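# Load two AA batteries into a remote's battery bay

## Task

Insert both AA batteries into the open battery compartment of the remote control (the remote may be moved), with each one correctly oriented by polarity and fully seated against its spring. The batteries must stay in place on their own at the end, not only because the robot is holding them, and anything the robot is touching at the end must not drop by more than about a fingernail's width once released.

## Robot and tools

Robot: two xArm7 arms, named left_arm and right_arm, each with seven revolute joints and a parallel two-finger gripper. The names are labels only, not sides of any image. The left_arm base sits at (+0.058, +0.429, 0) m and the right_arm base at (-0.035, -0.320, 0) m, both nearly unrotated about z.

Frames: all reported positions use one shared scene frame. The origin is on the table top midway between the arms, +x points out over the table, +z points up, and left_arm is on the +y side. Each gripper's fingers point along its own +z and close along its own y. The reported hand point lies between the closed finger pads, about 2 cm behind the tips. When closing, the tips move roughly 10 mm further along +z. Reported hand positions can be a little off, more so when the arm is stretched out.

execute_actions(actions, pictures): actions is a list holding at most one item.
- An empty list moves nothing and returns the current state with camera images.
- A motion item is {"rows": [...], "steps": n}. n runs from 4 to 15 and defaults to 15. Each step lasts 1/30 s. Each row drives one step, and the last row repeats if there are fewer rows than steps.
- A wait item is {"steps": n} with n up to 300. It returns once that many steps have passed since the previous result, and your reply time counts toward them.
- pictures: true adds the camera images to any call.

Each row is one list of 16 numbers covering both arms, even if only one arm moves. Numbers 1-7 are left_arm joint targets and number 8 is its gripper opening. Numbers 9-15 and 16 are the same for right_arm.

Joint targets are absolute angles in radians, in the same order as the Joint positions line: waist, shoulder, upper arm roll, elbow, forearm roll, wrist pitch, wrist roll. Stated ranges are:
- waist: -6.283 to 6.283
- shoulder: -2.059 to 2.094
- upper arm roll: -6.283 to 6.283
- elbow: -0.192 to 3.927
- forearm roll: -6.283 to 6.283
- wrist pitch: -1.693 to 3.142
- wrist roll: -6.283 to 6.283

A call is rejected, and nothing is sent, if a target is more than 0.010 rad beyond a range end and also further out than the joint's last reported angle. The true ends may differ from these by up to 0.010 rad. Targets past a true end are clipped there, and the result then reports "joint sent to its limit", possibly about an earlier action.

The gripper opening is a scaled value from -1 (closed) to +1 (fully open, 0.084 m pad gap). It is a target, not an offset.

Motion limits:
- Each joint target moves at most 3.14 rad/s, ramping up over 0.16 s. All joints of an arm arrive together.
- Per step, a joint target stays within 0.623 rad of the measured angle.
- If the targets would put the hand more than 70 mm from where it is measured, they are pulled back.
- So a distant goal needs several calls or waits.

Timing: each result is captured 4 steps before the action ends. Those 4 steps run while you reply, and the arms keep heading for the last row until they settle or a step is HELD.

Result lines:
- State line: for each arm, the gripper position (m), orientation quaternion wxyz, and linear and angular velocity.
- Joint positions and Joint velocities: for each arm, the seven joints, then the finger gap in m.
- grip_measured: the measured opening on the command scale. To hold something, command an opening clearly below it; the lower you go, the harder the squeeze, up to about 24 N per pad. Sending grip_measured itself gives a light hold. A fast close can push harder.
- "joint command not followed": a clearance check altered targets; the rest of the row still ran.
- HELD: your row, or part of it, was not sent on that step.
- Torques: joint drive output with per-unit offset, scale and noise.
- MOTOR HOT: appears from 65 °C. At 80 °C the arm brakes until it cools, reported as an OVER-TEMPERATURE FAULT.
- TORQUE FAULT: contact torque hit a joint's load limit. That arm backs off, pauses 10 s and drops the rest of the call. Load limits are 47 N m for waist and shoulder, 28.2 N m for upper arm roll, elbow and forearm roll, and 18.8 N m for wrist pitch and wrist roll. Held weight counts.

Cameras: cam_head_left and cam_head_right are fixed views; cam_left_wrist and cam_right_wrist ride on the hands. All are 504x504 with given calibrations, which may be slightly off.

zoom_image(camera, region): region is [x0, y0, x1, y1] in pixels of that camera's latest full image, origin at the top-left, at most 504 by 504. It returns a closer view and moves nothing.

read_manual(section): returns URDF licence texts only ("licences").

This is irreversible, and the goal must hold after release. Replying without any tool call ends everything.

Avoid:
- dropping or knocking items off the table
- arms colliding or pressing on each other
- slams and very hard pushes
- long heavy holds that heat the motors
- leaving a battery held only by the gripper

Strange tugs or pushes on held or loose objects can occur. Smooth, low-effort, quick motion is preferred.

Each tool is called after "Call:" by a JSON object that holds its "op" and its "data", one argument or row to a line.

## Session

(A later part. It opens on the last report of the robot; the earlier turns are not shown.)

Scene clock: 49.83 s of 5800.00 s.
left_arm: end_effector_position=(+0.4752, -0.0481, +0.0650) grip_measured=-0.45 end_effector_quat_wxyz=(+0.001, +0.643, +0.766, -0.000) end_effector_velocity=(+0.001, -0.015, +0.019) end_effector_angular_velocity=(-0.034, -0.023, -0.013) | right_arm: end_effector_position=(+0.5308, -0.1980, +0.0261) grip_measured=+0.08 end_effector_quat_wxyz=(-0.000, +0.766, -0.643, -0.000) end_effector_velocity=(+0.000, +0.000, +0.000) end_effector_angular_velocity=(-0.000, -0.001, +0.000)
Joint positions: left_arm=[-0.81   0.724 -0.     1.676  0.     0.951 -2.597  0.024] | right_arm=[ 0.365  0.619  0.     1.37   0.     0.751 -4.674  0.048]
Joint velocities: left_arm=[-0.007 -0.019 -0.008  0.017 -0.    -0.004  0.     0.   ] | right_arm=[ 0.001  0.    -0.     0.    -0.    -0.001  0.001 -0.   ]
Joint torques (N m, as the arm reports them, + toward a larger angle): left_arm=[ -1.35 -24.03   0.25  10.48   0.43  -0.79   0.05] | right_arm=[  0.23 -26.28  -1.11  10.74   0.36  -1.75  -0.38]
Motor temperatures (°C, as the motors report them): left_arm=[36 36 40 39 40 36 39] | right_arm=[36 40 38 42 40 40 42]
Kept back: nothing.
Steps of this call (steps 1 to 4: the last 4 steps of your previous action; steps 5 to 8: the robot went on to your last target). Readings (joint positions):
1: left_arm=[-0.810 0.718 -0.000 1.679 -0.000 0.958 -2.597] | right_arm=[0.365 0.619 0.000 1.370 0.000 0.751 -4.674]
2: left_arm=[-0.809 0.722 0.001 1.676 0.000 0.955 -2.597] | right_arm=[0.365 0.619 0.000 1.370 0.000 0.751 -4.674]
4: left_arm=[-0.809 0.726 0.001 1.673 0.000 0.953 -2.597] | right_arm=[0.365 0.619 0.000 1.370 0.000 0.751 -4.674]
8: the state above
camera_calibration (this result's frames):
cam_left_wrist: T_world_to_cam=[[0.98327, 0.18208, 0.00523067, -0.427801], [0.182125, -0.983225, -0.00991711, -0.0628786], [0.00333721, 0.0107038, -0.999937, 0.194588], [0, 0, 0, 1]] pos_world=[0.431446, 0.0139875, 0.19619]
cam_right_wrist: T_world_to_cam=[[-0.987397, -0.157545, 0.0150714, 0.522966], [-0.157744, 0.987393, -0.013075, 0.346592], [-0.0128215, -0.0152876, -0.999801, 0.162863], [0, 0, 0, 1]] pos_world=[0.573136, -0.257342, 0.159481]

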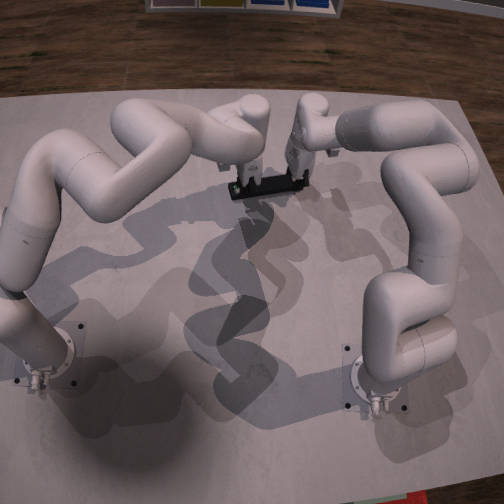

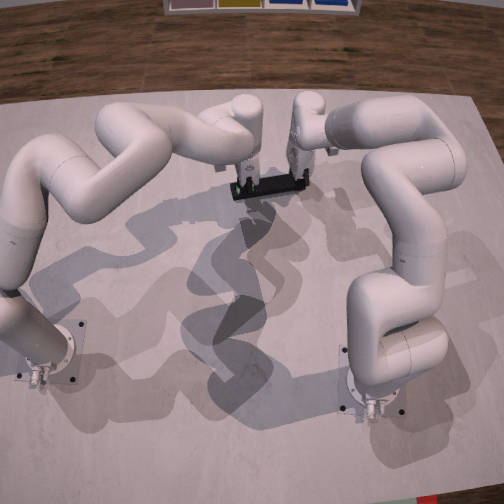

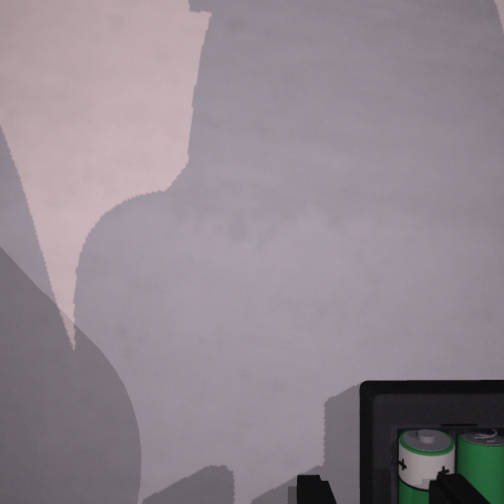

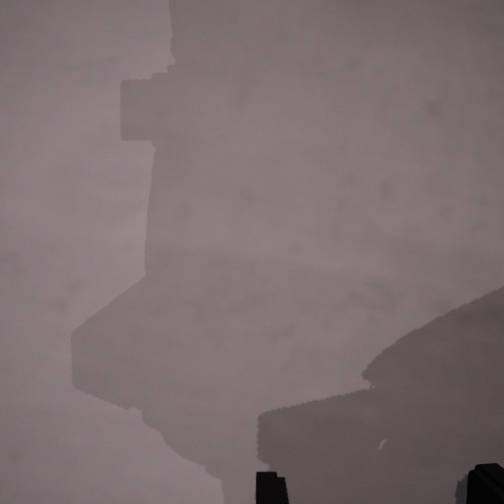

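Call:
{"op": "execute_actions", "data": {
  "actions": [
    {"rows":[[-0.8098,0.7268,0,1.6745,0,0.9477,-2.5968,-0.43,0.3647,0.6195,0,1.3704,0,0.7509,-4.674,-0.3],[-0.8098,0.7297,0,1.6735,0,0.9438,-2.5968,-0.43,0.3647,0.6195,0,1.3704,0,0.7509,-4.674,-0.3],[-0.8098,0.7326,0,1.6725,0,0.9399,-2.5968,-0.43,0.3647,0.6195,0,1.3704,0,0.7509,-4.674,-0.3],[-0.8098,0.7355,0,1.6715,0,0.936,-2.5968,-0.43,0.3647,0.6195,0,1.3704,0,0.7509,-4.674,-0.3],[-0.8098,0.7372,0,1.6709,0,0.9337,-2.5968,-0.43,0.3647,0.6195,0,1.3704,0,0.7509,-4.674,-0.3],[-0.8098,0.7389,0,1.6703,0,0.9314,-2.5968,-0.43,0.3647,0.6195,0,1.3704,0,0.7509,-4.674,-0.3],[-0.8098,0.7406,0,1.6697,0,0.9291,-2.5968,-0.43,0.3647,0.6195,0,1.3704,0,0.7509,-4.674,-0.3],[-0.8098,0.7423,0,1.6691,0,0.9268,-2.5968,-0.43,0.3647,0.6195,0,1.3704,0,0.7509,-4.674,-0.3],[-0.8098,0.744,0,1.6685,0,0.9245,-2.5968,-0.43,0.3647,0.6195,0,1.3704,0,0.7509,-4.674,-0.3],[-0.8098,0.7457,0,1.6679,0,0.9222,-2.5968,-0.43,0.3647,0.6195,0,1.3704,0,0.7509,-4.674,-0.3],[-0.8098,0.7465,0,1.6677,0,0.9212,-2.5968,-0.43,0.3647,0.6195,0,1.3704,0,0.7509,-4.674,-0.3],[-0.8098,0.7473,0,1.6675,0,0.9202,-2.5968,-0.43,0.3647,0.6195,0,1.3704,0,0.7509,-4.674,-0.3],[-0.8098,0.7481,0,1.6674,0,0.9193,-2.5968,-0.43,0.3647,0.6195,0,1.3704,0,0.7509,-4.674,-0.3],[-0.8098,0.7493,0,1.6671,0,0.9178,-2.5968,-0.43,0.3647,0.6195,0,1.3704,0,0.7509,-4.674,-0.3],[-0.8098,0.7505,0,1.6669,0,0.9164,-2.5968,-0.43,0.3647,0.6195,0,1.3704,0,0.7509,-4.674,-0.3]],"steps":15}
  ]
}}

Call:
{"op": "execute_actions", "data": {
  "actions": [
    {"steps":8}
  ],
  "pictures": true
}}

Call:
{"op": "zoom_image", "data": {
  "camera": "cam_left_wrist",
  "region": [280,340,504,504]
}}

Scene clock: 50.73 s of 5800.00 s.
left_arm: end_effector_position=(+0.4753, -0.0483, +0.0521) grip_measured=-0.45 end_effector_quat_wxyz=(+0.001, +0.643, +0.766, -0.000) end_effector_velocity=(+0.007, -0.012, -0.008) end_effector_angular_velocity=(-0.037, -0.030, -0.002) | right_arm: end_effector_position=(+0.5308, -0.1980, +0.0261) grip_measured=+0.08 end_effector_quat_wxyz=(+0.000, +0.766, -0.643, -0.000) end_effector_velocity=(+0.000, -0.000, +0.000) end_effector_angular_velocity=(+0.000, -0.001, -0.001)
Joint positions: left_arm=[-0.81   0.743 -0.     1.67   0.     0.924 -2.597  0.024] | right_arm=[ 0.365  0.62  -0.     1.37   0.     0.751 -4.674  0.048]
Joint velocities: left_arm=[-0.001  0.024 -0.002  0.006 -0.001 -0.065  0.     0.   ] | right_arm=[-0.     0.    -0.     0.001  0.    -0.    -0.    -0.   ]
Joint torques (N m, as the arm reports them, + toward a larger angle): left_arm=[ -1.24 -23.01  -0.07   9.53   0.55  -0.54   0.17] | right_arm=[  0.17 -26.23  -0.96  10.78   0.48  -1.85  -0.36]
Motor temperatures (°C, as the motors report them): left_arm=[36 36 40 39 40 36 39] | right_arm=[36 40 38 42 40 40 42]
Steps of this call (steps 1 to 16: the robot went on to your last target; steps 17 to 27: the first 11 steps of this action). Readings (joint positions):
17: left_arm=[-0.810 0.724 0.000 1.675 -0.000 0.951 -2.597] | right_arm=[0.365 0.619 0.000 1.370 0.000 0.751 -4.674]
18: left_arm=[-0.810 0.725 0.000 1.675 0.000 0.950 -2.597] | right_arm=[0.365 0.619 0.000 1.370 0.000 0.751 -4.674]
20: left_arm=[-0.810 0.729 -0.000 1.674 0.000 0.943 -2.597] | right_arm=[0.365 0.619 0.000 1.370 0.000 0.751 -4.674]
24: left_arm=[-0.810 0.740 0.000 1.669 -0.000 0.932 -2.597] | right_arm=[0.365 0.619 0.000 1.370 0.000 0.751 -4.674]
27: the state above

Scene clock: 51.00 s of 5800.00 s.
left_arm: end_effector_position=(+0.4754, -0.0490, +0.0488) grip_measured=-0.45 end_effector_quat_wxyz=(+0.002, +0.643, +0.766, -0.000) end_effector_velocity=(+0.001, +0.000, +0.008) end_effector_angular_velocity=(+0.001, -0.005, -0.001) | right_arm: end_effector_position=(+0.5308, -0.1980, +0.0261) grip_measured=+0.08 end_effector_quat_wxyz=(-0.000, +0.766, -0.643, -0.000) end_effector_velocity=(+0.000, +0.001, +0.000) end_effector_angular_velocity=(+0.001, -0.001, +0.001)
Joint positions: left_arm=[-0.81   0.749 -0.     1.669  0.     0.916 -2.597  0.024] | right_arm=[ 0.365  0.62   0.     1.37   0.     0.751 -4.674  0.048]
Joint velocities: left_arm=[-0.003 -0.013  0.003  0.003  0.003  0.013 -0.001 -0.   ] | right_arm=[ 0.001  0.001  0.001  0.001  0.    -0.    -0.    -0.   ]
Joint torques (N m, as the arm reports them, + toward a larger angle): left_arm=[ -0.6  -20.27   0.21   7.95   0.45  -0.47   0.16] | right_arm=[ -0.08 -26.25  -0.94  10.71   0.32  -1.86  -0.43]
Motor temperatures (°C, as the motors report them): left_arm=[36 36 40 39 40 36 39] | right_arm=[36 40 38 42 40 40 42]
Kept back: nothing.
Steps of this call (steps 1 to 4: the last 4 steps of your previous action; steps 5 to 8: the robot went on to your last target). Readings (joint positions):
1: left_arm=[-0.810 0.744 -0.000 1.670 0.000 0.922 -2.597] | right_arm=[0.365 0.620 -0.000 1.370 0.000 0.751 -4.674]
2: left_arm=[-0.810 0.745 -0.000 1.670 0.000 0.921 -2.597] | right_arm=[0.365 0.620 -0.000 1.370 0.000 0.751 -4.674]
4: left_arm=[-0.810 0.746 -0.000 1.670 0.000 0.919 -2.597] | right_arm=[0.365 0.620 -0.000 1.370 0.000 0.751 -4.674]
8: the state above
camera_calibration (this result's frames):
cam_left_wrist: T_world_to_cam=[[0.983387, 0.181399, 0.00669268, -0.427888], [0.181445, -0.983376, -0.00699907, -0.0638152], [0.00531179, 0.00809715, -0.999953, 0.177326], [0, 0, 0, 1]] pos_world=[0.431417, 0.0134284, 0.179735]
cam_right_wrist: T_world_to_cam=[[-0.987396, -0.157551, 0.0150812, 0.52296], [-0.15775, 0.987393, -0.0130528, 0.346573], [-0.0128345, -0.0152673, -0.999801, 0.162869], [0, 0, 0, 1]] pos_world=[0.573131, -0.257324, 0.159473]

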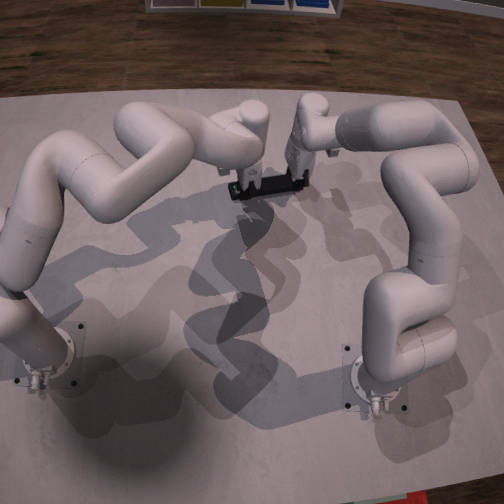

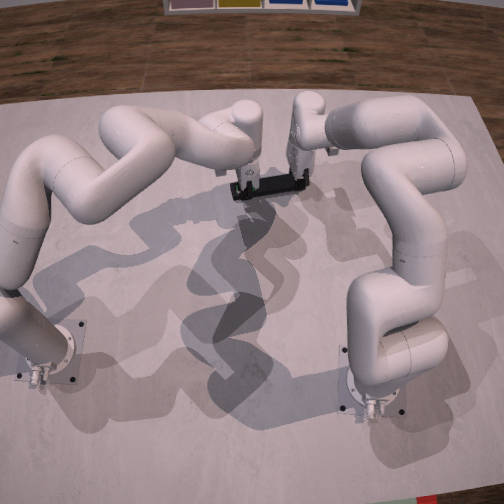

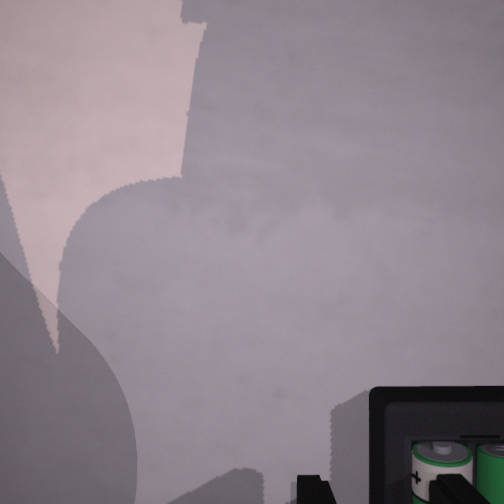

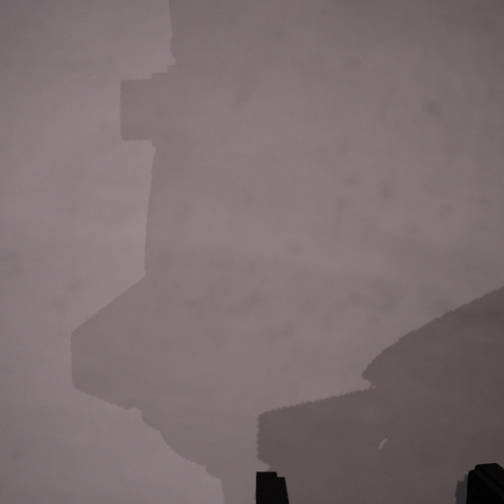

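Region (280, 340, 504, 504) of cam_left_wrist's 504x504 image, scaled by 2.250, with more detail than that image has; it fills the top 369 rows of this view, and the rest is white.

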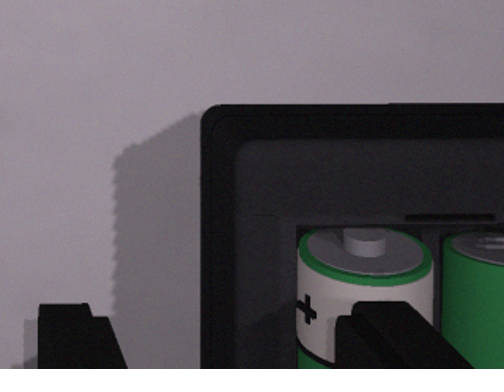

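Call:
{"op": "execute_actions", "data": {
  "actions": [
    {"rows":[[-0.8101,0.7524,0,1.6689,0,0.9165,-2.5971,-0.43,0.3647,0.6195,0,1.3704,0,0.7509,-4.674,-0.3],[-0.8105,0.7543,0,1.6708,0,0.9165,-2.5975,-0.43,0.3647,0.6195,0,1.3704,0,0.7509,-4.674,-0.3],[-0.8108,0.7561,0,1.6728,0,0.9166,-2.5978,-0.43,0.3647,0.6195,0,1.3704,0,0.7509,-4.674,-0.3],[-0.8111,0.758,0,1.6747,0,0.9167,-2.5981,-0.43,0.3647,0.6195,0,1.3704,0,0.7509,-4.674,-0.3],[-0.8115,0.7599,0,1.6767,0,0.9167,-2.5985,-0.43,0.3647,0.6195,0,1.3704,0,0.7509,-4.674,-0.3],[-0.8118,0.7618,0,1.6787,0,0.9168,-2.5988,-0.43,0.3647,0.6195,0,1.3704,0,0.7509,-4.674,-0.3],[-0.8121,0.7636,0,1.6806,0,0.9169,-2.5991,-0.43,0.3647,0.6195,0,1.3704,0,0.7509,-4.674,-0.3],[-0.8125,0.7655,0,1.6826,0,0.9169,-2.5995,-0.43,0.3647,0.6195,0,1.3704,0,0.7509,-4.674,-0.3],[-0.8128,0.7674,0,1.6845,0,0.917,-2.5998,-0.43,0.3647,0.6195,0,1.3704,0,0.7509,-4.674,-0.3],[-0.8131,0.7693,0,1.6865,0,0.9171,-2.6001,-0.43,0.3647,0.6195,0,1.3704,0,0.7509,-4.674,-0.3],[-0.8135,0.7711,0,1.6884,0,0.9171,-2.6005,-0.43,0.3647,0.6195,0,1.3704,0,0.7509,-4.674,-0.3],[-0.8138,0.773,0,1.6904,0,0.9172,-2.6008,-0.43,0.3647,0.6195,0,1.3704,0,0.7509,-4.674,-0.3]],"steps":15}
  ]
}}

Call:
{"op": "execute_actions", "data": {
  "actions": [
    {"steps":8}
  ],
  "pictures": true
}}

Call:
{"op": "zoom_image", "data": {
  "camera": "cam_left_wrist",
  "region": [280,340,504,504]
}}

Scene clock: 51.93 s of 5800.00 s.
left_arm: end_effector_position=(+0.4761, -0.0502, +0.0434) grip_measured=-0.45 end_effector_quat_wxyz=(-0.001, +0.642, +0.767, +0.001) end_effector_velocity=(+0.009, -0.011, -0.003) end_effector_angular_velocity=(-0.008, -0.014, +0.008) | right_arm: end_effector_position=(+0.5310, -0.1985, +0.0261) grip_measured=+0.08 end_effector_quat_wxyz=(+0.000, +0.766, -0.643, +0.000) end_effector_velocity=(+0.004, -0.012, +0.000) end_effector_angular_velocity=(-0.005, -0.006, -0.023)
Joint positions: left_arm=[-0.812  0.767  0.001  1.684  0.     0.919 -2.6    0.024] | right_arm=[ 0.364  0.62  -0.001  1.37  -0.     0.751 -4.674  0.048]
Joint velocities: left_arm=[-0.006  0.045  0.005  0.065  0.002  0.005 -0.012 -0.   ] | right_arm=[-0.008  0.001 -0.012  0.002  0.001 -0.004  0.004  0.   ]
Joint torques (N m, as the arm reports them, + toward a larger angle): left_arm=[ -3.2  -17.11  -0.98   7.08   0.28  -1.07   0.25] | right_arm=[  1.47 -26.56  -0.01  10.56   0.31  -1.64  -0.54]
Motor temperatures (°C, as the motors report them): left_arm=[36 36 40 39 40 36 39] | right_arm=[36 40 38 42 40 40 42]
Steps of this call (steps 1 to 15: the robot went on to your last target; steps 16 to 17: nothing new was sent; steps 18 to 28: the first 11 steps of this action). Readings (joint positions):
18: left_arm=[-0.810 0.750 -0.000 1.668 -0.000 0.916 -2.597] | right_arm=[0.365 0.620 0.000 1.370 0.000 0.751 -4.674]
19: left_arm=[-0.810 0.750 -0.000 1.669 0.000 0.916 -2.597] | right_arm=[0.365 0.620 0.000 1.370 0.000 0.751 -4.674]
21: left_arm=[-0.810 0.754 0.000 1.671 -0.000 0.917 -2.598] | right_arm=[0.365 0.619 0.000 1.370 0.000 0.751 -4.674]
25: left_arm=[-0.812 0.763 0.001 1.678 0.000 0.918 -2.599] | right_arm=[0.365 0.620 0.000 1.370 -0.000 0.751 -4.674]
28: the state above

Scene clock: 52.20 s of 5800.00 s.
left_arm: end_effector_position=(+0.4769, -0.0522, +0.0431) grip_measured=-0.45 end_effector_quat_wxyz=(+0.001, +0.642, +0.766, +0.000) end_effector_velocity=(-0.001, -0.001, -0.001) end_effector_angular_velocity=(-0.001, +0.001, -0.001) | right_arm: end_effector_position=(+0.5312, -0.1991, +0.0261) grip_measured=+0.08 end_effector_quat_wxyz=(+0.000, +0.765, -0.644, +0.000) end_effector_velocity=(-0.000, +0.000, -0.000) end_effector_angular_velocity=(-0.000, +0.000, +0.002)
Joint positions: left_arm=[-0.813  0.772  0.001  1.691  0.     0.917 -2.601  0.024] | right_arm=[ 0.364  0.62  -0.001  1.371 -0.     0.751 -4.674  0.048]
Joint velocities: left_arm=[-0.001  0.003 -0.001 -0.    -0.001 -0.003  0.     0.   ] | right_arm=[ 0.     0.     0.001  0.    -0.001  0.    -0.001 -0.   ]
Joint torques (N m, as the arm reports them, + toward a larger angle): left_arm=[ -4.6  -15.58  -2.11   6.15   0.26  -0.76   0.31] | right_arm=[  3.25 -26.56   1.95  10.41   0.58  -1.42  -0.53]
Motor temperatures (°C, as the motors report them): left_arm=[36 36 40 38 40 36 39] | right_arm=[36 40 38 42 40 40 42]
Kept back: nothing.
Steps of this call (steps 1 to 4: the last 4 steps of your previous action; steps 5 to 8: the robot went on to your last target). Readings (joint positions):
1: left_arm=[-0.812 0.768 0.001 1.686 0.000 0.919 -2.600] | right_arm=[0.364 0.620 -0.001 1.371 -0.000 0.751 -4.674]
2: left_arm=[-0.813 0.770 0.001 1.689 0.000 0.919 -2.601] | right_arm=[0.364 0.620 -0.001 1.371 -0.000 0.751 -4.674]
4: left_arm=[-0.813 0.771 0.001 1.691 0.000 0.918 -2.601] | right_arm=[0.364 0.620 -0.001 1.371 -0.000 0.751 -4.674]
8: the state above
camera_calibration (this result's frames):
cam_left_wrist: T_world_to_cam=[[0.983031, 0.183322, 0.00658921, -0.428431], [0.183379, -0.982996, -0.00949274, -0.0680773], [0.00473694, 0.01054, -0.999933, 0.172073], [0, 0, 0, 1]] pos_world=[0.43283, 0.00980749, 0.174238]
cam_right_wrist: T_world_to_cam=[[-0.987664, -0.155894, 0.0147441, 0.523605], [-0.156097, 0.987645, -0.0138321, 0.346896], [-0.0124056, -0.015963, -0.999796, 0.162502], [0, 0, 0, 1]] pos_world=[0.573311, -0.25839, 0.159547]

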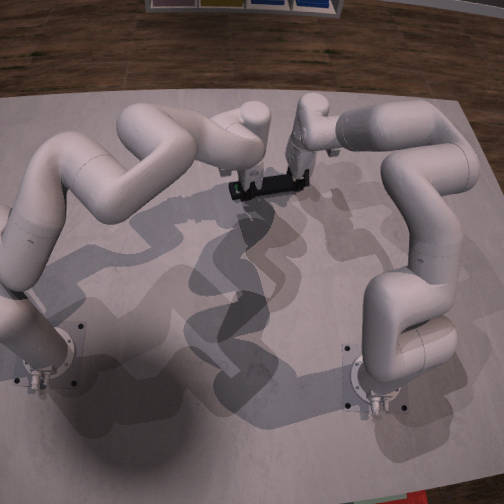

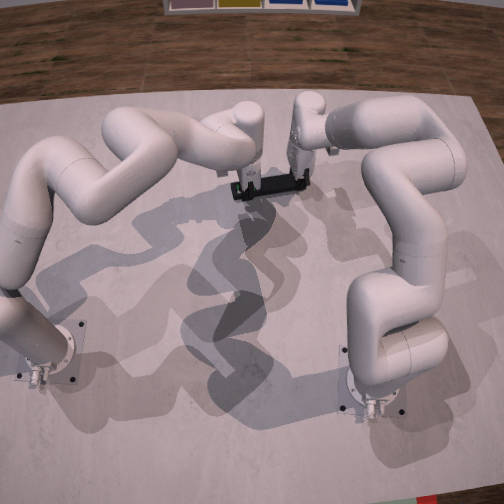

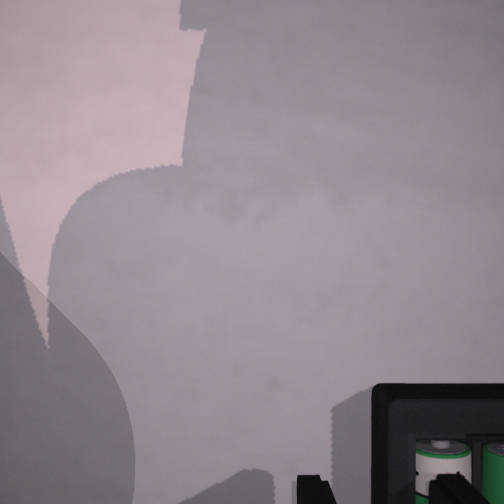

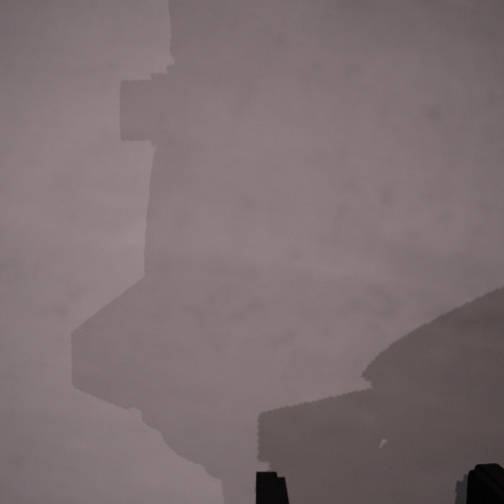

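Region (280, 340, 504, 504) of cam_left_wrist's 504x504 image, scaled by 2.250, with more detail than that image has; it fills the top 369 rows of this view, and the rest is white.

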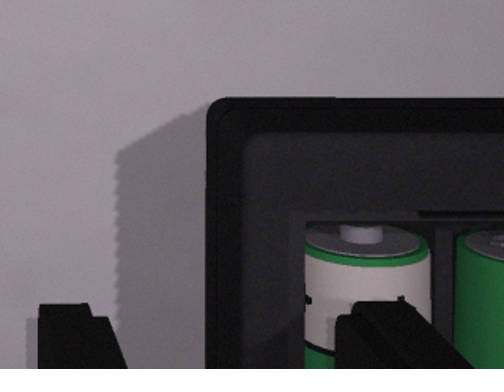

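Call:
{"op": "execute_actions", "data": {
  "actions": [
    {"rows":[[-0.8135,0.770,0,1.688,0,0.9185,-2.6005,-0.43,0.3647,0.6195,0,1.3704,0,0.7509,-4.674,-0.3],[-0.813,0.766,0,1.685,0,0.92,-2.60,-0.43,0.3647,0.6195,0,1.3704,0,0.7509,-4.674,-0.3],[-0.8125,0.760,0,1.683,0,0.924,-2.5995,-0.43,0.3647,0.6195,0,1.3704,0,0.7509,-4.674,-0.3],[-0.812,0.752,0,1.682,0,0.931,-2.599,-0.43,0.3647,0.6195,0,1.3704,0,0.7509,-4.674,-0.3],[-0.812,0.742,0,1.684,0,0.943,-2.599,-0.43,0.3647,0.6195,0,1.3704,0,0.7509,-4.674,-0.3],[-0.812,0.732,0,1.687,0,0.956,-2.599,-0.43,0.3647,0.6195,0,1.3704,0,0.7509,-4.674,-0.3],[-0.812,0.722,0,1.690,0,0.969,-2.599,-0.43,0.3647,0.6195,0,1.3704,0,0.7509,-4.674,-0.3],[-0.812,0.712,0,1.694,0,0.982,-2.599,-0.43,0.3647,0.6195,0,1.3704,0,0.7509,-4.674,-0.3],[-0.805,0.715,0,1.708,0,0.994,-2.592,-0.43,0.3647,0.6195,0,1.3704,0,0.7509,-4.674,-0.3],[-0.798,0.718,0,1.722,0,1.005,-2.585,-0.43,0.3647,0.6195,0,1.3704,0,0.7509,-4.674,-0.3],[-0.791,0.720,0,1.736,0,1.016,-2.578,-0.43,0.3647,0.6195,0,1.3704,0,0.7509,-4.674,-0.3],[-0.7834,0.7223,0,1.7503,0,1.028,-2.570,-0.43,0.3647,0.6195,0,1.3704,0,0.7509,-4.674,-0.3]],"steps":15}
  ]
}}

Call:
{"op": "execute_actions", "data": {
  "actions": [
    {"steps":12}
  ],
  "pictures": true
}}

Call:
{"op": "zoom_image", "data": {
  "camera": "cam_left_wrist",
  "region": [280,340,504,504]
}}

Call:
{"op": "zoom_image", "data": {
  "camera": "cam_head_left",
  "region": [210,160,290,210]
}}

Scene clock: 53.03 s of 5800.00 s.
left_arm: end_effector_position=(+0.4751, -0.0498, +0.0755) grip_measured=-0.45 end_effector_quat_wxyz=(-0.004, +0.645, +0.764, -0.001) end_effector_velocity=(+0.141, -0.024, +0.216) end_effector_angular_velocity=(-0.179, -0.144, -0.025) | right_arm: end_effector_position=(+0.5303, -0.1958, +0.0260) grip_measured=+0.08 end_effector_quat_wxyz=(-0.000, +0.767, -0.642, -0.001) end_effector_velocity=(+0.005, -0.020, +0.000) end_effector_angular_velocity=(-0.013, -0.005, -0.030)
Joint positions: left_arm=[-0.808  0.72  -0.004  1.705 -0.001  0.992 -2.591  0.024] | right_arm=[ 0.366  0.619  0.002  1.37   0.     0.751 -4.674  0.048]
Joint velocities: left_arm=[ 0.156 -0.083 -0.016  0.465  0.002  0.318  0.169  0.   ] | right_arm=[-0.012  0.    -0.023  0.001 -0.001 -0.001  0.    -0.   ]
Joint torques (N m, as the arm reports them, + toward a larger angle): left_arm=[  6.57 -20.25   3.42   9.33   0.7   -0.6    0.27] | right_arm=[  0.81 -26.28  -0.37  10.67   0.47  -1.76  -0.36]
Motor temperatures (°C, as the motors report them): left_arm=[36 36 40 38 40 36 39] | right_arm=[36 40 38 42 40 40 42]
Steps of this call (steps 1 to 14: the robot went on to your last target; steps 15 to 25: the first 11 steps of this action). Readings (joint positions):
15: left_arm=[-0.813 0.772 0.001 1.691 0.000 0.917 -2.601] | right_arm=[0.364 0.620 -0.001 1.370 -0.000 0.751 -4.674]
16: left_arm=[-0.813 0.771 0.000 1.690 0.000 0.917 -2.601] | right_arm=[0.364 0.620 -0.001 1.370 -0.000 0.751 -4.674]
18: left_arm=[-0.813 0.767 -0.001 1.685 -0.000 0.919 -2.600] | right_arm=[0.365 0.619 0.000 1.370 -0.000 0.752 -4.674]
22: left_arm=[-0.814 0.744 -0.003 1.676 -0.001 0.957 -2.599] | right_arm=[0.367 0.619 0.004 1.370 0.000 0.751 -4.674]
25: the state above

Scene clock: 53.43 s of 5800.00 s.
left_arm: end_effector_position=(+0.4918, -0.0442, +0.0889) grip_measured=-0.45 end_effector_quat_wxyz=(-0.001, +0.644, +0.765, -0.000) end_effector_velocity=(+0.014, +0.002, +0.014) end_effector_angular_velocity=(-0.016, -0.026, +0.016) | right_arm: end_effector_position=(+0.5308, -0.1979, +0.0261) grip_measured=+0.08 end_effector_quat_wxyz=(-0.000, +0.766, -0.643, -0.000) end_effector_velocity=(+0.000, -0.001, -0.000) end_effector_angular_velocity=(-0.000, -0.000, -0.003)
Joint positions: left_arm=[-0.785  0.723 -0.002  1.749 -0.     1.028 -2.57   0.024] | right_arm=[ 0.365  0.619  0.     1.37   0.     0.751 -4.674  0.048]
Joint velocities: left_arm=[ 0.007 -0.013  0.012  0.014  0.    -0.002  0.    -0.   ] | right_arm=[-0.001  0.001 -0.001  0.001  0.001 -0.    -0.     0.   ]
Joint torques (N m, as the arm reports them, + toward a larger angle): left_arm=[ -0.49 -25.66   0.4   11.54   0.59  -0.73   0.2 ] | right_arm=[  0.15 -26.26  -0.93  10.8    0.45  -1.86  -0.31]
Motor temperatures (°C, as the motors report them): left_arm=[36 36 40 38 40 36 39] | right_arm=[36 40 38 42 40 40 42]
Kept back: nothing.
Steps of this call (steps 1 to 4: the last 4 steps of your previous action; steps 5 to 12: the robot went on to your last target). Readings (joint positions):
1: left_arm=[-0.802 0.719 -0.004 1.720 -0.000 1.003 -2.585] | right_arm=[0.366 0.619 0.002 1.370 0.000 0.751 -4.674]
2: left_arm=[-0.794 0.720 -0.003 1.735 -0.000 1.014 -2.579] | right_arm=[0.365 0.619 0.001 1.370 0.000 0.751 -4.674]
4: left_arm=[-0.783 0.722 0.002 1.749 -0.000 1.025 -2.572] | right_arm=[0.365 0.619 0.000 1.370 0.000 0.751 -4.674]
8: left_arm=[-0.782 0.724 0.001 1.748 -0.000 1.028 -2.570] | right_arm=[0.365 0.619 0.000 1.370 0.000 0.751 -4.674]
12: the state above
camera_calibration (this result's frames):
cam_left_wrist: T_world_to_cam=[[0.983818, 0.179153, 0.00253069, -0.44508], [0.179171, -0.983744, -0.0120725, -0.0602259], [0.000326729, 0.0123306, -0.999924, 0.219993], [0, 0, 0, 1]] pos_world=[0.448597, 0.0177781, 0.220375]
cam_right_wrist: T_world_to_cam=[[-0.98736, -0.157772, 0.0150772, 0.522892], [-0.15797, 0.987359, -0.0129745, 0.34654], [-0.0128396, -0.0151923, -0.999802, 0.162897], [0, 0, 0, 1]] pos_world=[0.573118, -0.257187, 0.159477]

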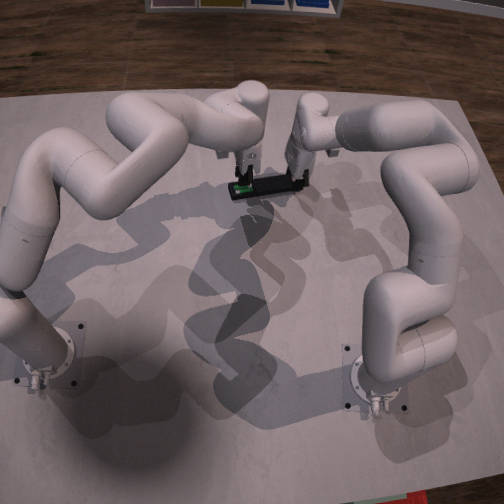

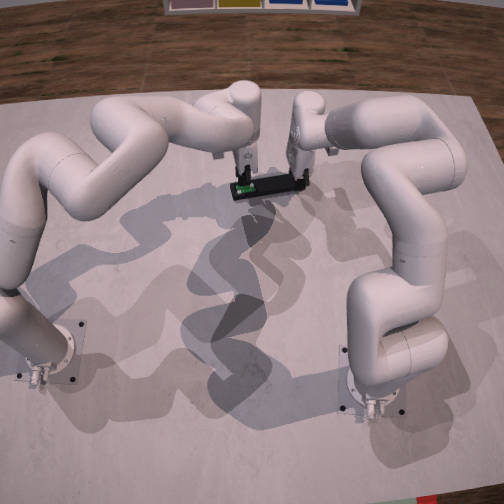

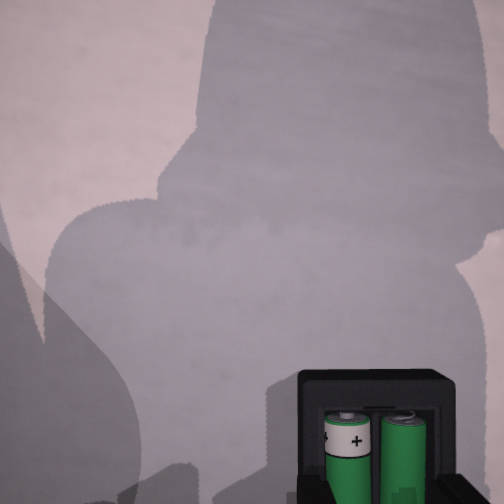

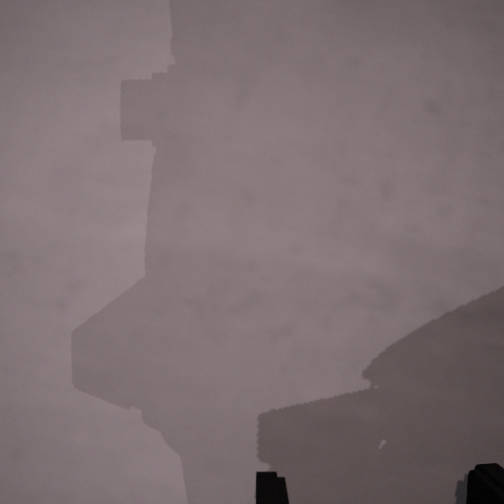

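Region (280, 340, 504, 504) of cam_left_wrist's 504x504 image, scaled by 2.250, with more detail than that image has; it fills the top 369 rows of this view, and the rest is white.

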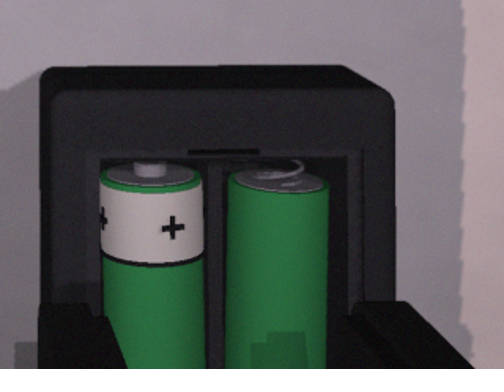

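Region (210, 160, 290, 210) of cam_head_left's 504x504 image, scaled by 6.300, with more detail than that image has; it fills the top 315 rows of this view, and the rest is white.

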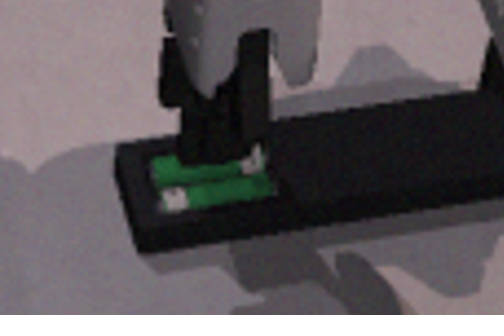

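Call:
{"op": "execute_actions", "data": {
  "actions": [
    {"rows":[[-0.775,0.67,0,1.70,0,1.03,-2.57,-0.43,0.3647,0.6195,0,1.3704,0,0.7509,-4.674,0.0],[-0.765,0.62,0,1.63,0,1.01,-2.565,-0.43,0.3647,0.6195,0,1.3704,0,0.7509,-4.674,0.1],[-0.755,0.57,0,1.56,0,0.99,-2.56,-0.43,0.3647,0.6195,0,1.3704,0,0.7509,-4.674,0.2],[-0.745,0.52,0,1.49,0,0.97,-2.555,-0.43,0.3647,0.6195,0,1.3704,0,0.7509,-4.674,0.3],[-0.735,0.47,0,1.42,0,0.95,-2.55,-0.43,0.3647,0.6195,0,1.3704,0,0.7509,-4.674,0.4],[-0.725,0.42,0,1.35,0,0.93,-2.545,-0.43,0.3647,0.6195,0,1.3704,0,0.7509,-4.674,0.5],[-0.715,0.37,0,1.28,0,0.91,-2.54,-0.43,0.3647,0.6195,0,1.3704,0,0.7509,-4.674,0.6],[-0.705,0.32,0,1.21,0,0.89,-2.535,-0.43,0.3647,0.6195,0,1.3704,0,0.7509,-4.674,0.6],[-0.695,0.27,0,1.14,0,0.87,-2.53,-0.43,0.3647,0.6195,0,1.3704,0,0.7509,-4.674,0.6],[-0.695,0.27,0,1.14,0,0.87,-2.53,-0.43,0.3647,0.59,0,1.378,0,0.79,-4.674,0.6],[-0.695,0.27,0,1.14,0,0.87,-2.53,-0.43,0.3647,0.56,0,1.387,0,0.83,-4.674,0.6],[-0.695,0.27,0,1.14,0,0.87,-2.53,-0.43,0.3647,0.53,0,1.397,0,0.87,-4.674,0.6],[-0.695,0.27,0,1.14,0,0.87,-2.53,-0.43,0.3647,0.50,0,1.407,0,0.91,-4.674,0.6]],"steps":15}
  ]
}}

Call:
{"op": "execute_actions", "data": {
  "actions": [
    {"steps":12}
  ],
  "pictures": true
}}

Call:
{"op": "zoom_image", "data": {
  "camera": "cam_head_left",
  "region": [210,150,330,220]
}}

Scene clock: 54.30 s of 5800.00 s.
left_arm: end_effector_position=(+0.4546, +0.0613, +0.1233) grip_measured=-0.45 end_effector_quat_wxyz=(+0.001, +0.625, +0.780, +0.000) end_effector_velocity=(-0.209, +0.379, +0.013) end_effector_angular_velocity=(+0.036, +0.040, +0.130) | right_arm: end_effector_position=(+0.5299, -0.1983, +0.0279) grip_measured=+0.59 end_effector_quat_wxyz=(+0.002, +0.766, -0.643, -0.001) end_effector_velocity=(-0.057, -0.010, +0.094) end_effector_angular_velocity=(-0.045, +0.218, +0.003)
Joint positions: left_arm=[-0.708  0.34   0.003  1.243  0.     0.9   -2.538  0.024] | right_arm=[ 0.365  0.616 -0.     1.371 -0.     0.759 -4.674  0.069]
Joint velocities: left_arm=[ 0.248 -1.232  0.004 -1.751  0.    -0.465  0.123 -0.   ] | right_arm=[ 0.001 -0.217  0.003  0.004  0.001  0.444 -0.001 -0.   ]
Joint torques (N m, as the arm reports them, + toward a larger angle): left_arm=[ -7.43 -13.54  -1.69  13.36   0.63  -1.2    0.03] | right_arm=[  0.34 -38.89  -0.8   13.97   0.31  -0.89  -0.32]
Motor temperatures (°C, as the motors report them): left_arm=[36 36 40 38 40 36 39] | right_arm=[36 40 38 42 40 40 42]
Steps of this call (steps 1 to 15: the robot went on to your last target; steps 16 to 26: the first 11 steps of this action). Readings (joint positions):
16: left_arm=[-0.783 0.722 0.000 1.750 0.000 1.028 -2.570] | right_arm=[0.365 0.619 0.000 1.370 0.000 0.751 -4.674]
17: left_arm=[-0.783 0.717 -0.000 1.743 -0.000 1.028 -2.570] | right_arm=[0.365 0.619 0.000 1.370 0.000 0.751 -4.674]
19: left_arm=[-0.774 0.666 -0.002 1.679 -0.000 1.021 -2.569] | right_arm=[0.365 0.619 -0.000 1.370 -0.000 0.751 -4.674]
23: left_arm=[-0.737 0.481 0.001 1.441 0.000 0.956 -2.552] | right_arm=[0.365 0.619 -0.000 1.371 -0.000 0.751 -4.674]
26: the state above

Scene clock: 54.70 s of 5800.00 s.
left_arm: end_effector_position=(+0.4402, +0.0810, +0.1219) grip_measured=-0.45 end_effector_quat_wxyz=(-0.000, +0.625, +0.781, -0.000) end_effector_velocity=(+0.005, +0.007, +0.003) end_effector_angular_velocity=(-0.000, -0.005, +0.015) | right_arm: end_effector_position=(+0.5287, -0.1984, +0.0939) grip_measured=+0.59 end_effector_quat_wxyz=(+0.004, +0.766, -0.643, -0.003) end_effector_velocity=(+0.002, +0.002, +0.001) end_effector_angular_velocity=(+0.001, -0.005, +0.002)
Joint positions: left_arm=[-0.695  0.272 -0.     1.141 -0.     0.87  -2.53   0.024] | right_arm=[ 0.365  0.503  0.     1.403 -0.     0.911 -4.674  0.069]
Joint velocities: left_arm=[ 0.007 -0.008  0.009 -0.004  0.001  0.    -0.    -0.   ] | right_arm=[ 0.001  0.005  0.001  0.008 -0.    -0.001  0.     0.   ]
Joint torques (N m, as the arm reports them, + toward a larger angle): left_arm=[ -2.25 -18.87  -0.04  10.78   0.83  -0.84   0.04] | right_arm=[  0.22 -27.42  -0.79  12.73   0.45  -2.03  -0.36]
Motor temperatures (°C, as the motors report them): left_arm=[36 36 40 38 40 36 39] | right_arm=[36 40 38 42 40 40 42]
Kept back: nothing.
Steps of this call (steps 1 to 4: the last 4 steps of your previous action; steps 5 to 12: the robot went on to your last target). Readings (joint positions):
1: left_arm=[-0.700 0.304 0.003 1.192 0.000 0.887 -2.534] | right_arm=[0.365 0.603 0.000 1.372 -0.000 0.781 -4.674]
2: left_arm=[-0.696 0.281 0.003 1.160 0.000 0.879 -2.532] | right_arm=[0.365 0.582 0.000 1.376 -0.000 0.812 -4.674]
4: left_arm=[-0.694 0.270 0.002 1.142 0.000 0.872 -2.530] | right_arm=[0.365 0.527 0.000 1.398 -0.000 0.877 -4.674]
8: left_arm=[-0.696 0.272 -0.002 1.142 -0.000 0.870 -2.530] | right_arm=[0.365 0.493 -0.000 1.414 0.000 0.907 -4.674]
12: the state above
camera_calibration (this result's frames):
cam_left_wrist: T_world_to_cam=[[0.973614, 0.228158, 0.00443634, -0.416518], [0.228194, -0.973553, -0.0110157, 0.0500588], [0.0018057, 0.0117374, -0.999929, 0.250832], [0, 0, 0, 1]] pos_world=[0.393652, 0.140822, 0.253213]
cam_right_wrist: T_world_to_cam=[[-0.98716, -0.157646, 0.0257422, 0.518632], [-0.15803, 0.987341, -0.0135983, 0.34769], [-0.0232726, -0.0174918, -0.999576, 0.235687], [0, 0, 0, 1]] pos_world=[0.572403, -0.257406, 0.226964]

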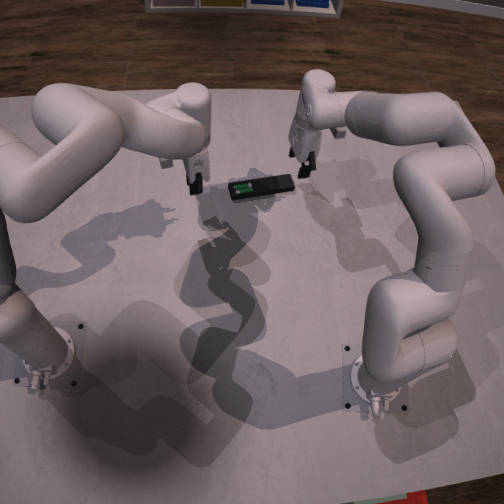

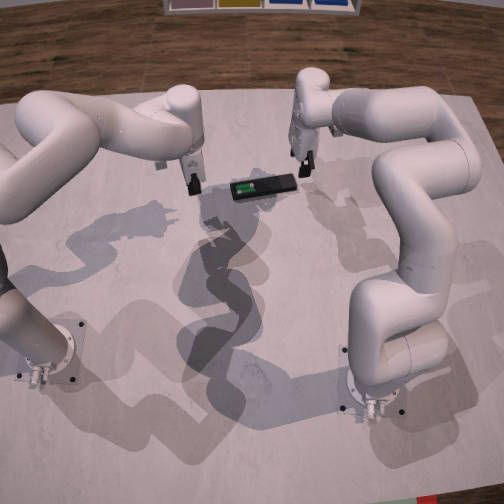

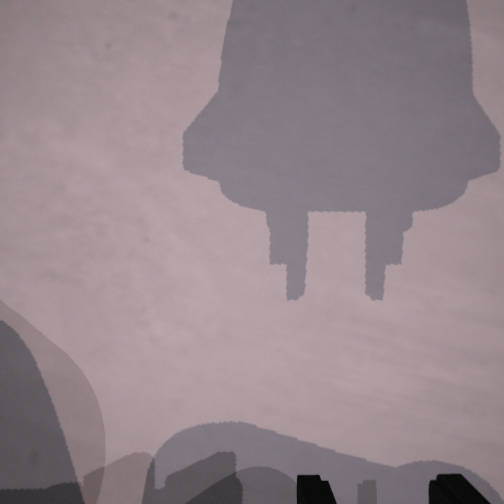

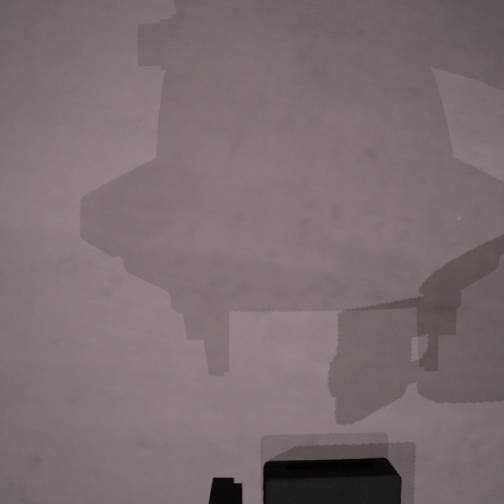

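Region (210, 150, 330, 220) of cam_head_left's 504x504 image, scaled by 4.200, with more detail than that image has; it fills the top 294 rows of this view, and the rest is white.

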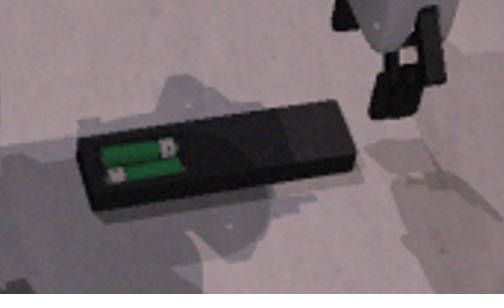

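Both batteries look flat and seated, and the remote is released.

Call:
{"op": "finished_scene", "data": {
  "scene": 2
}}

The scene is finished: the task was done.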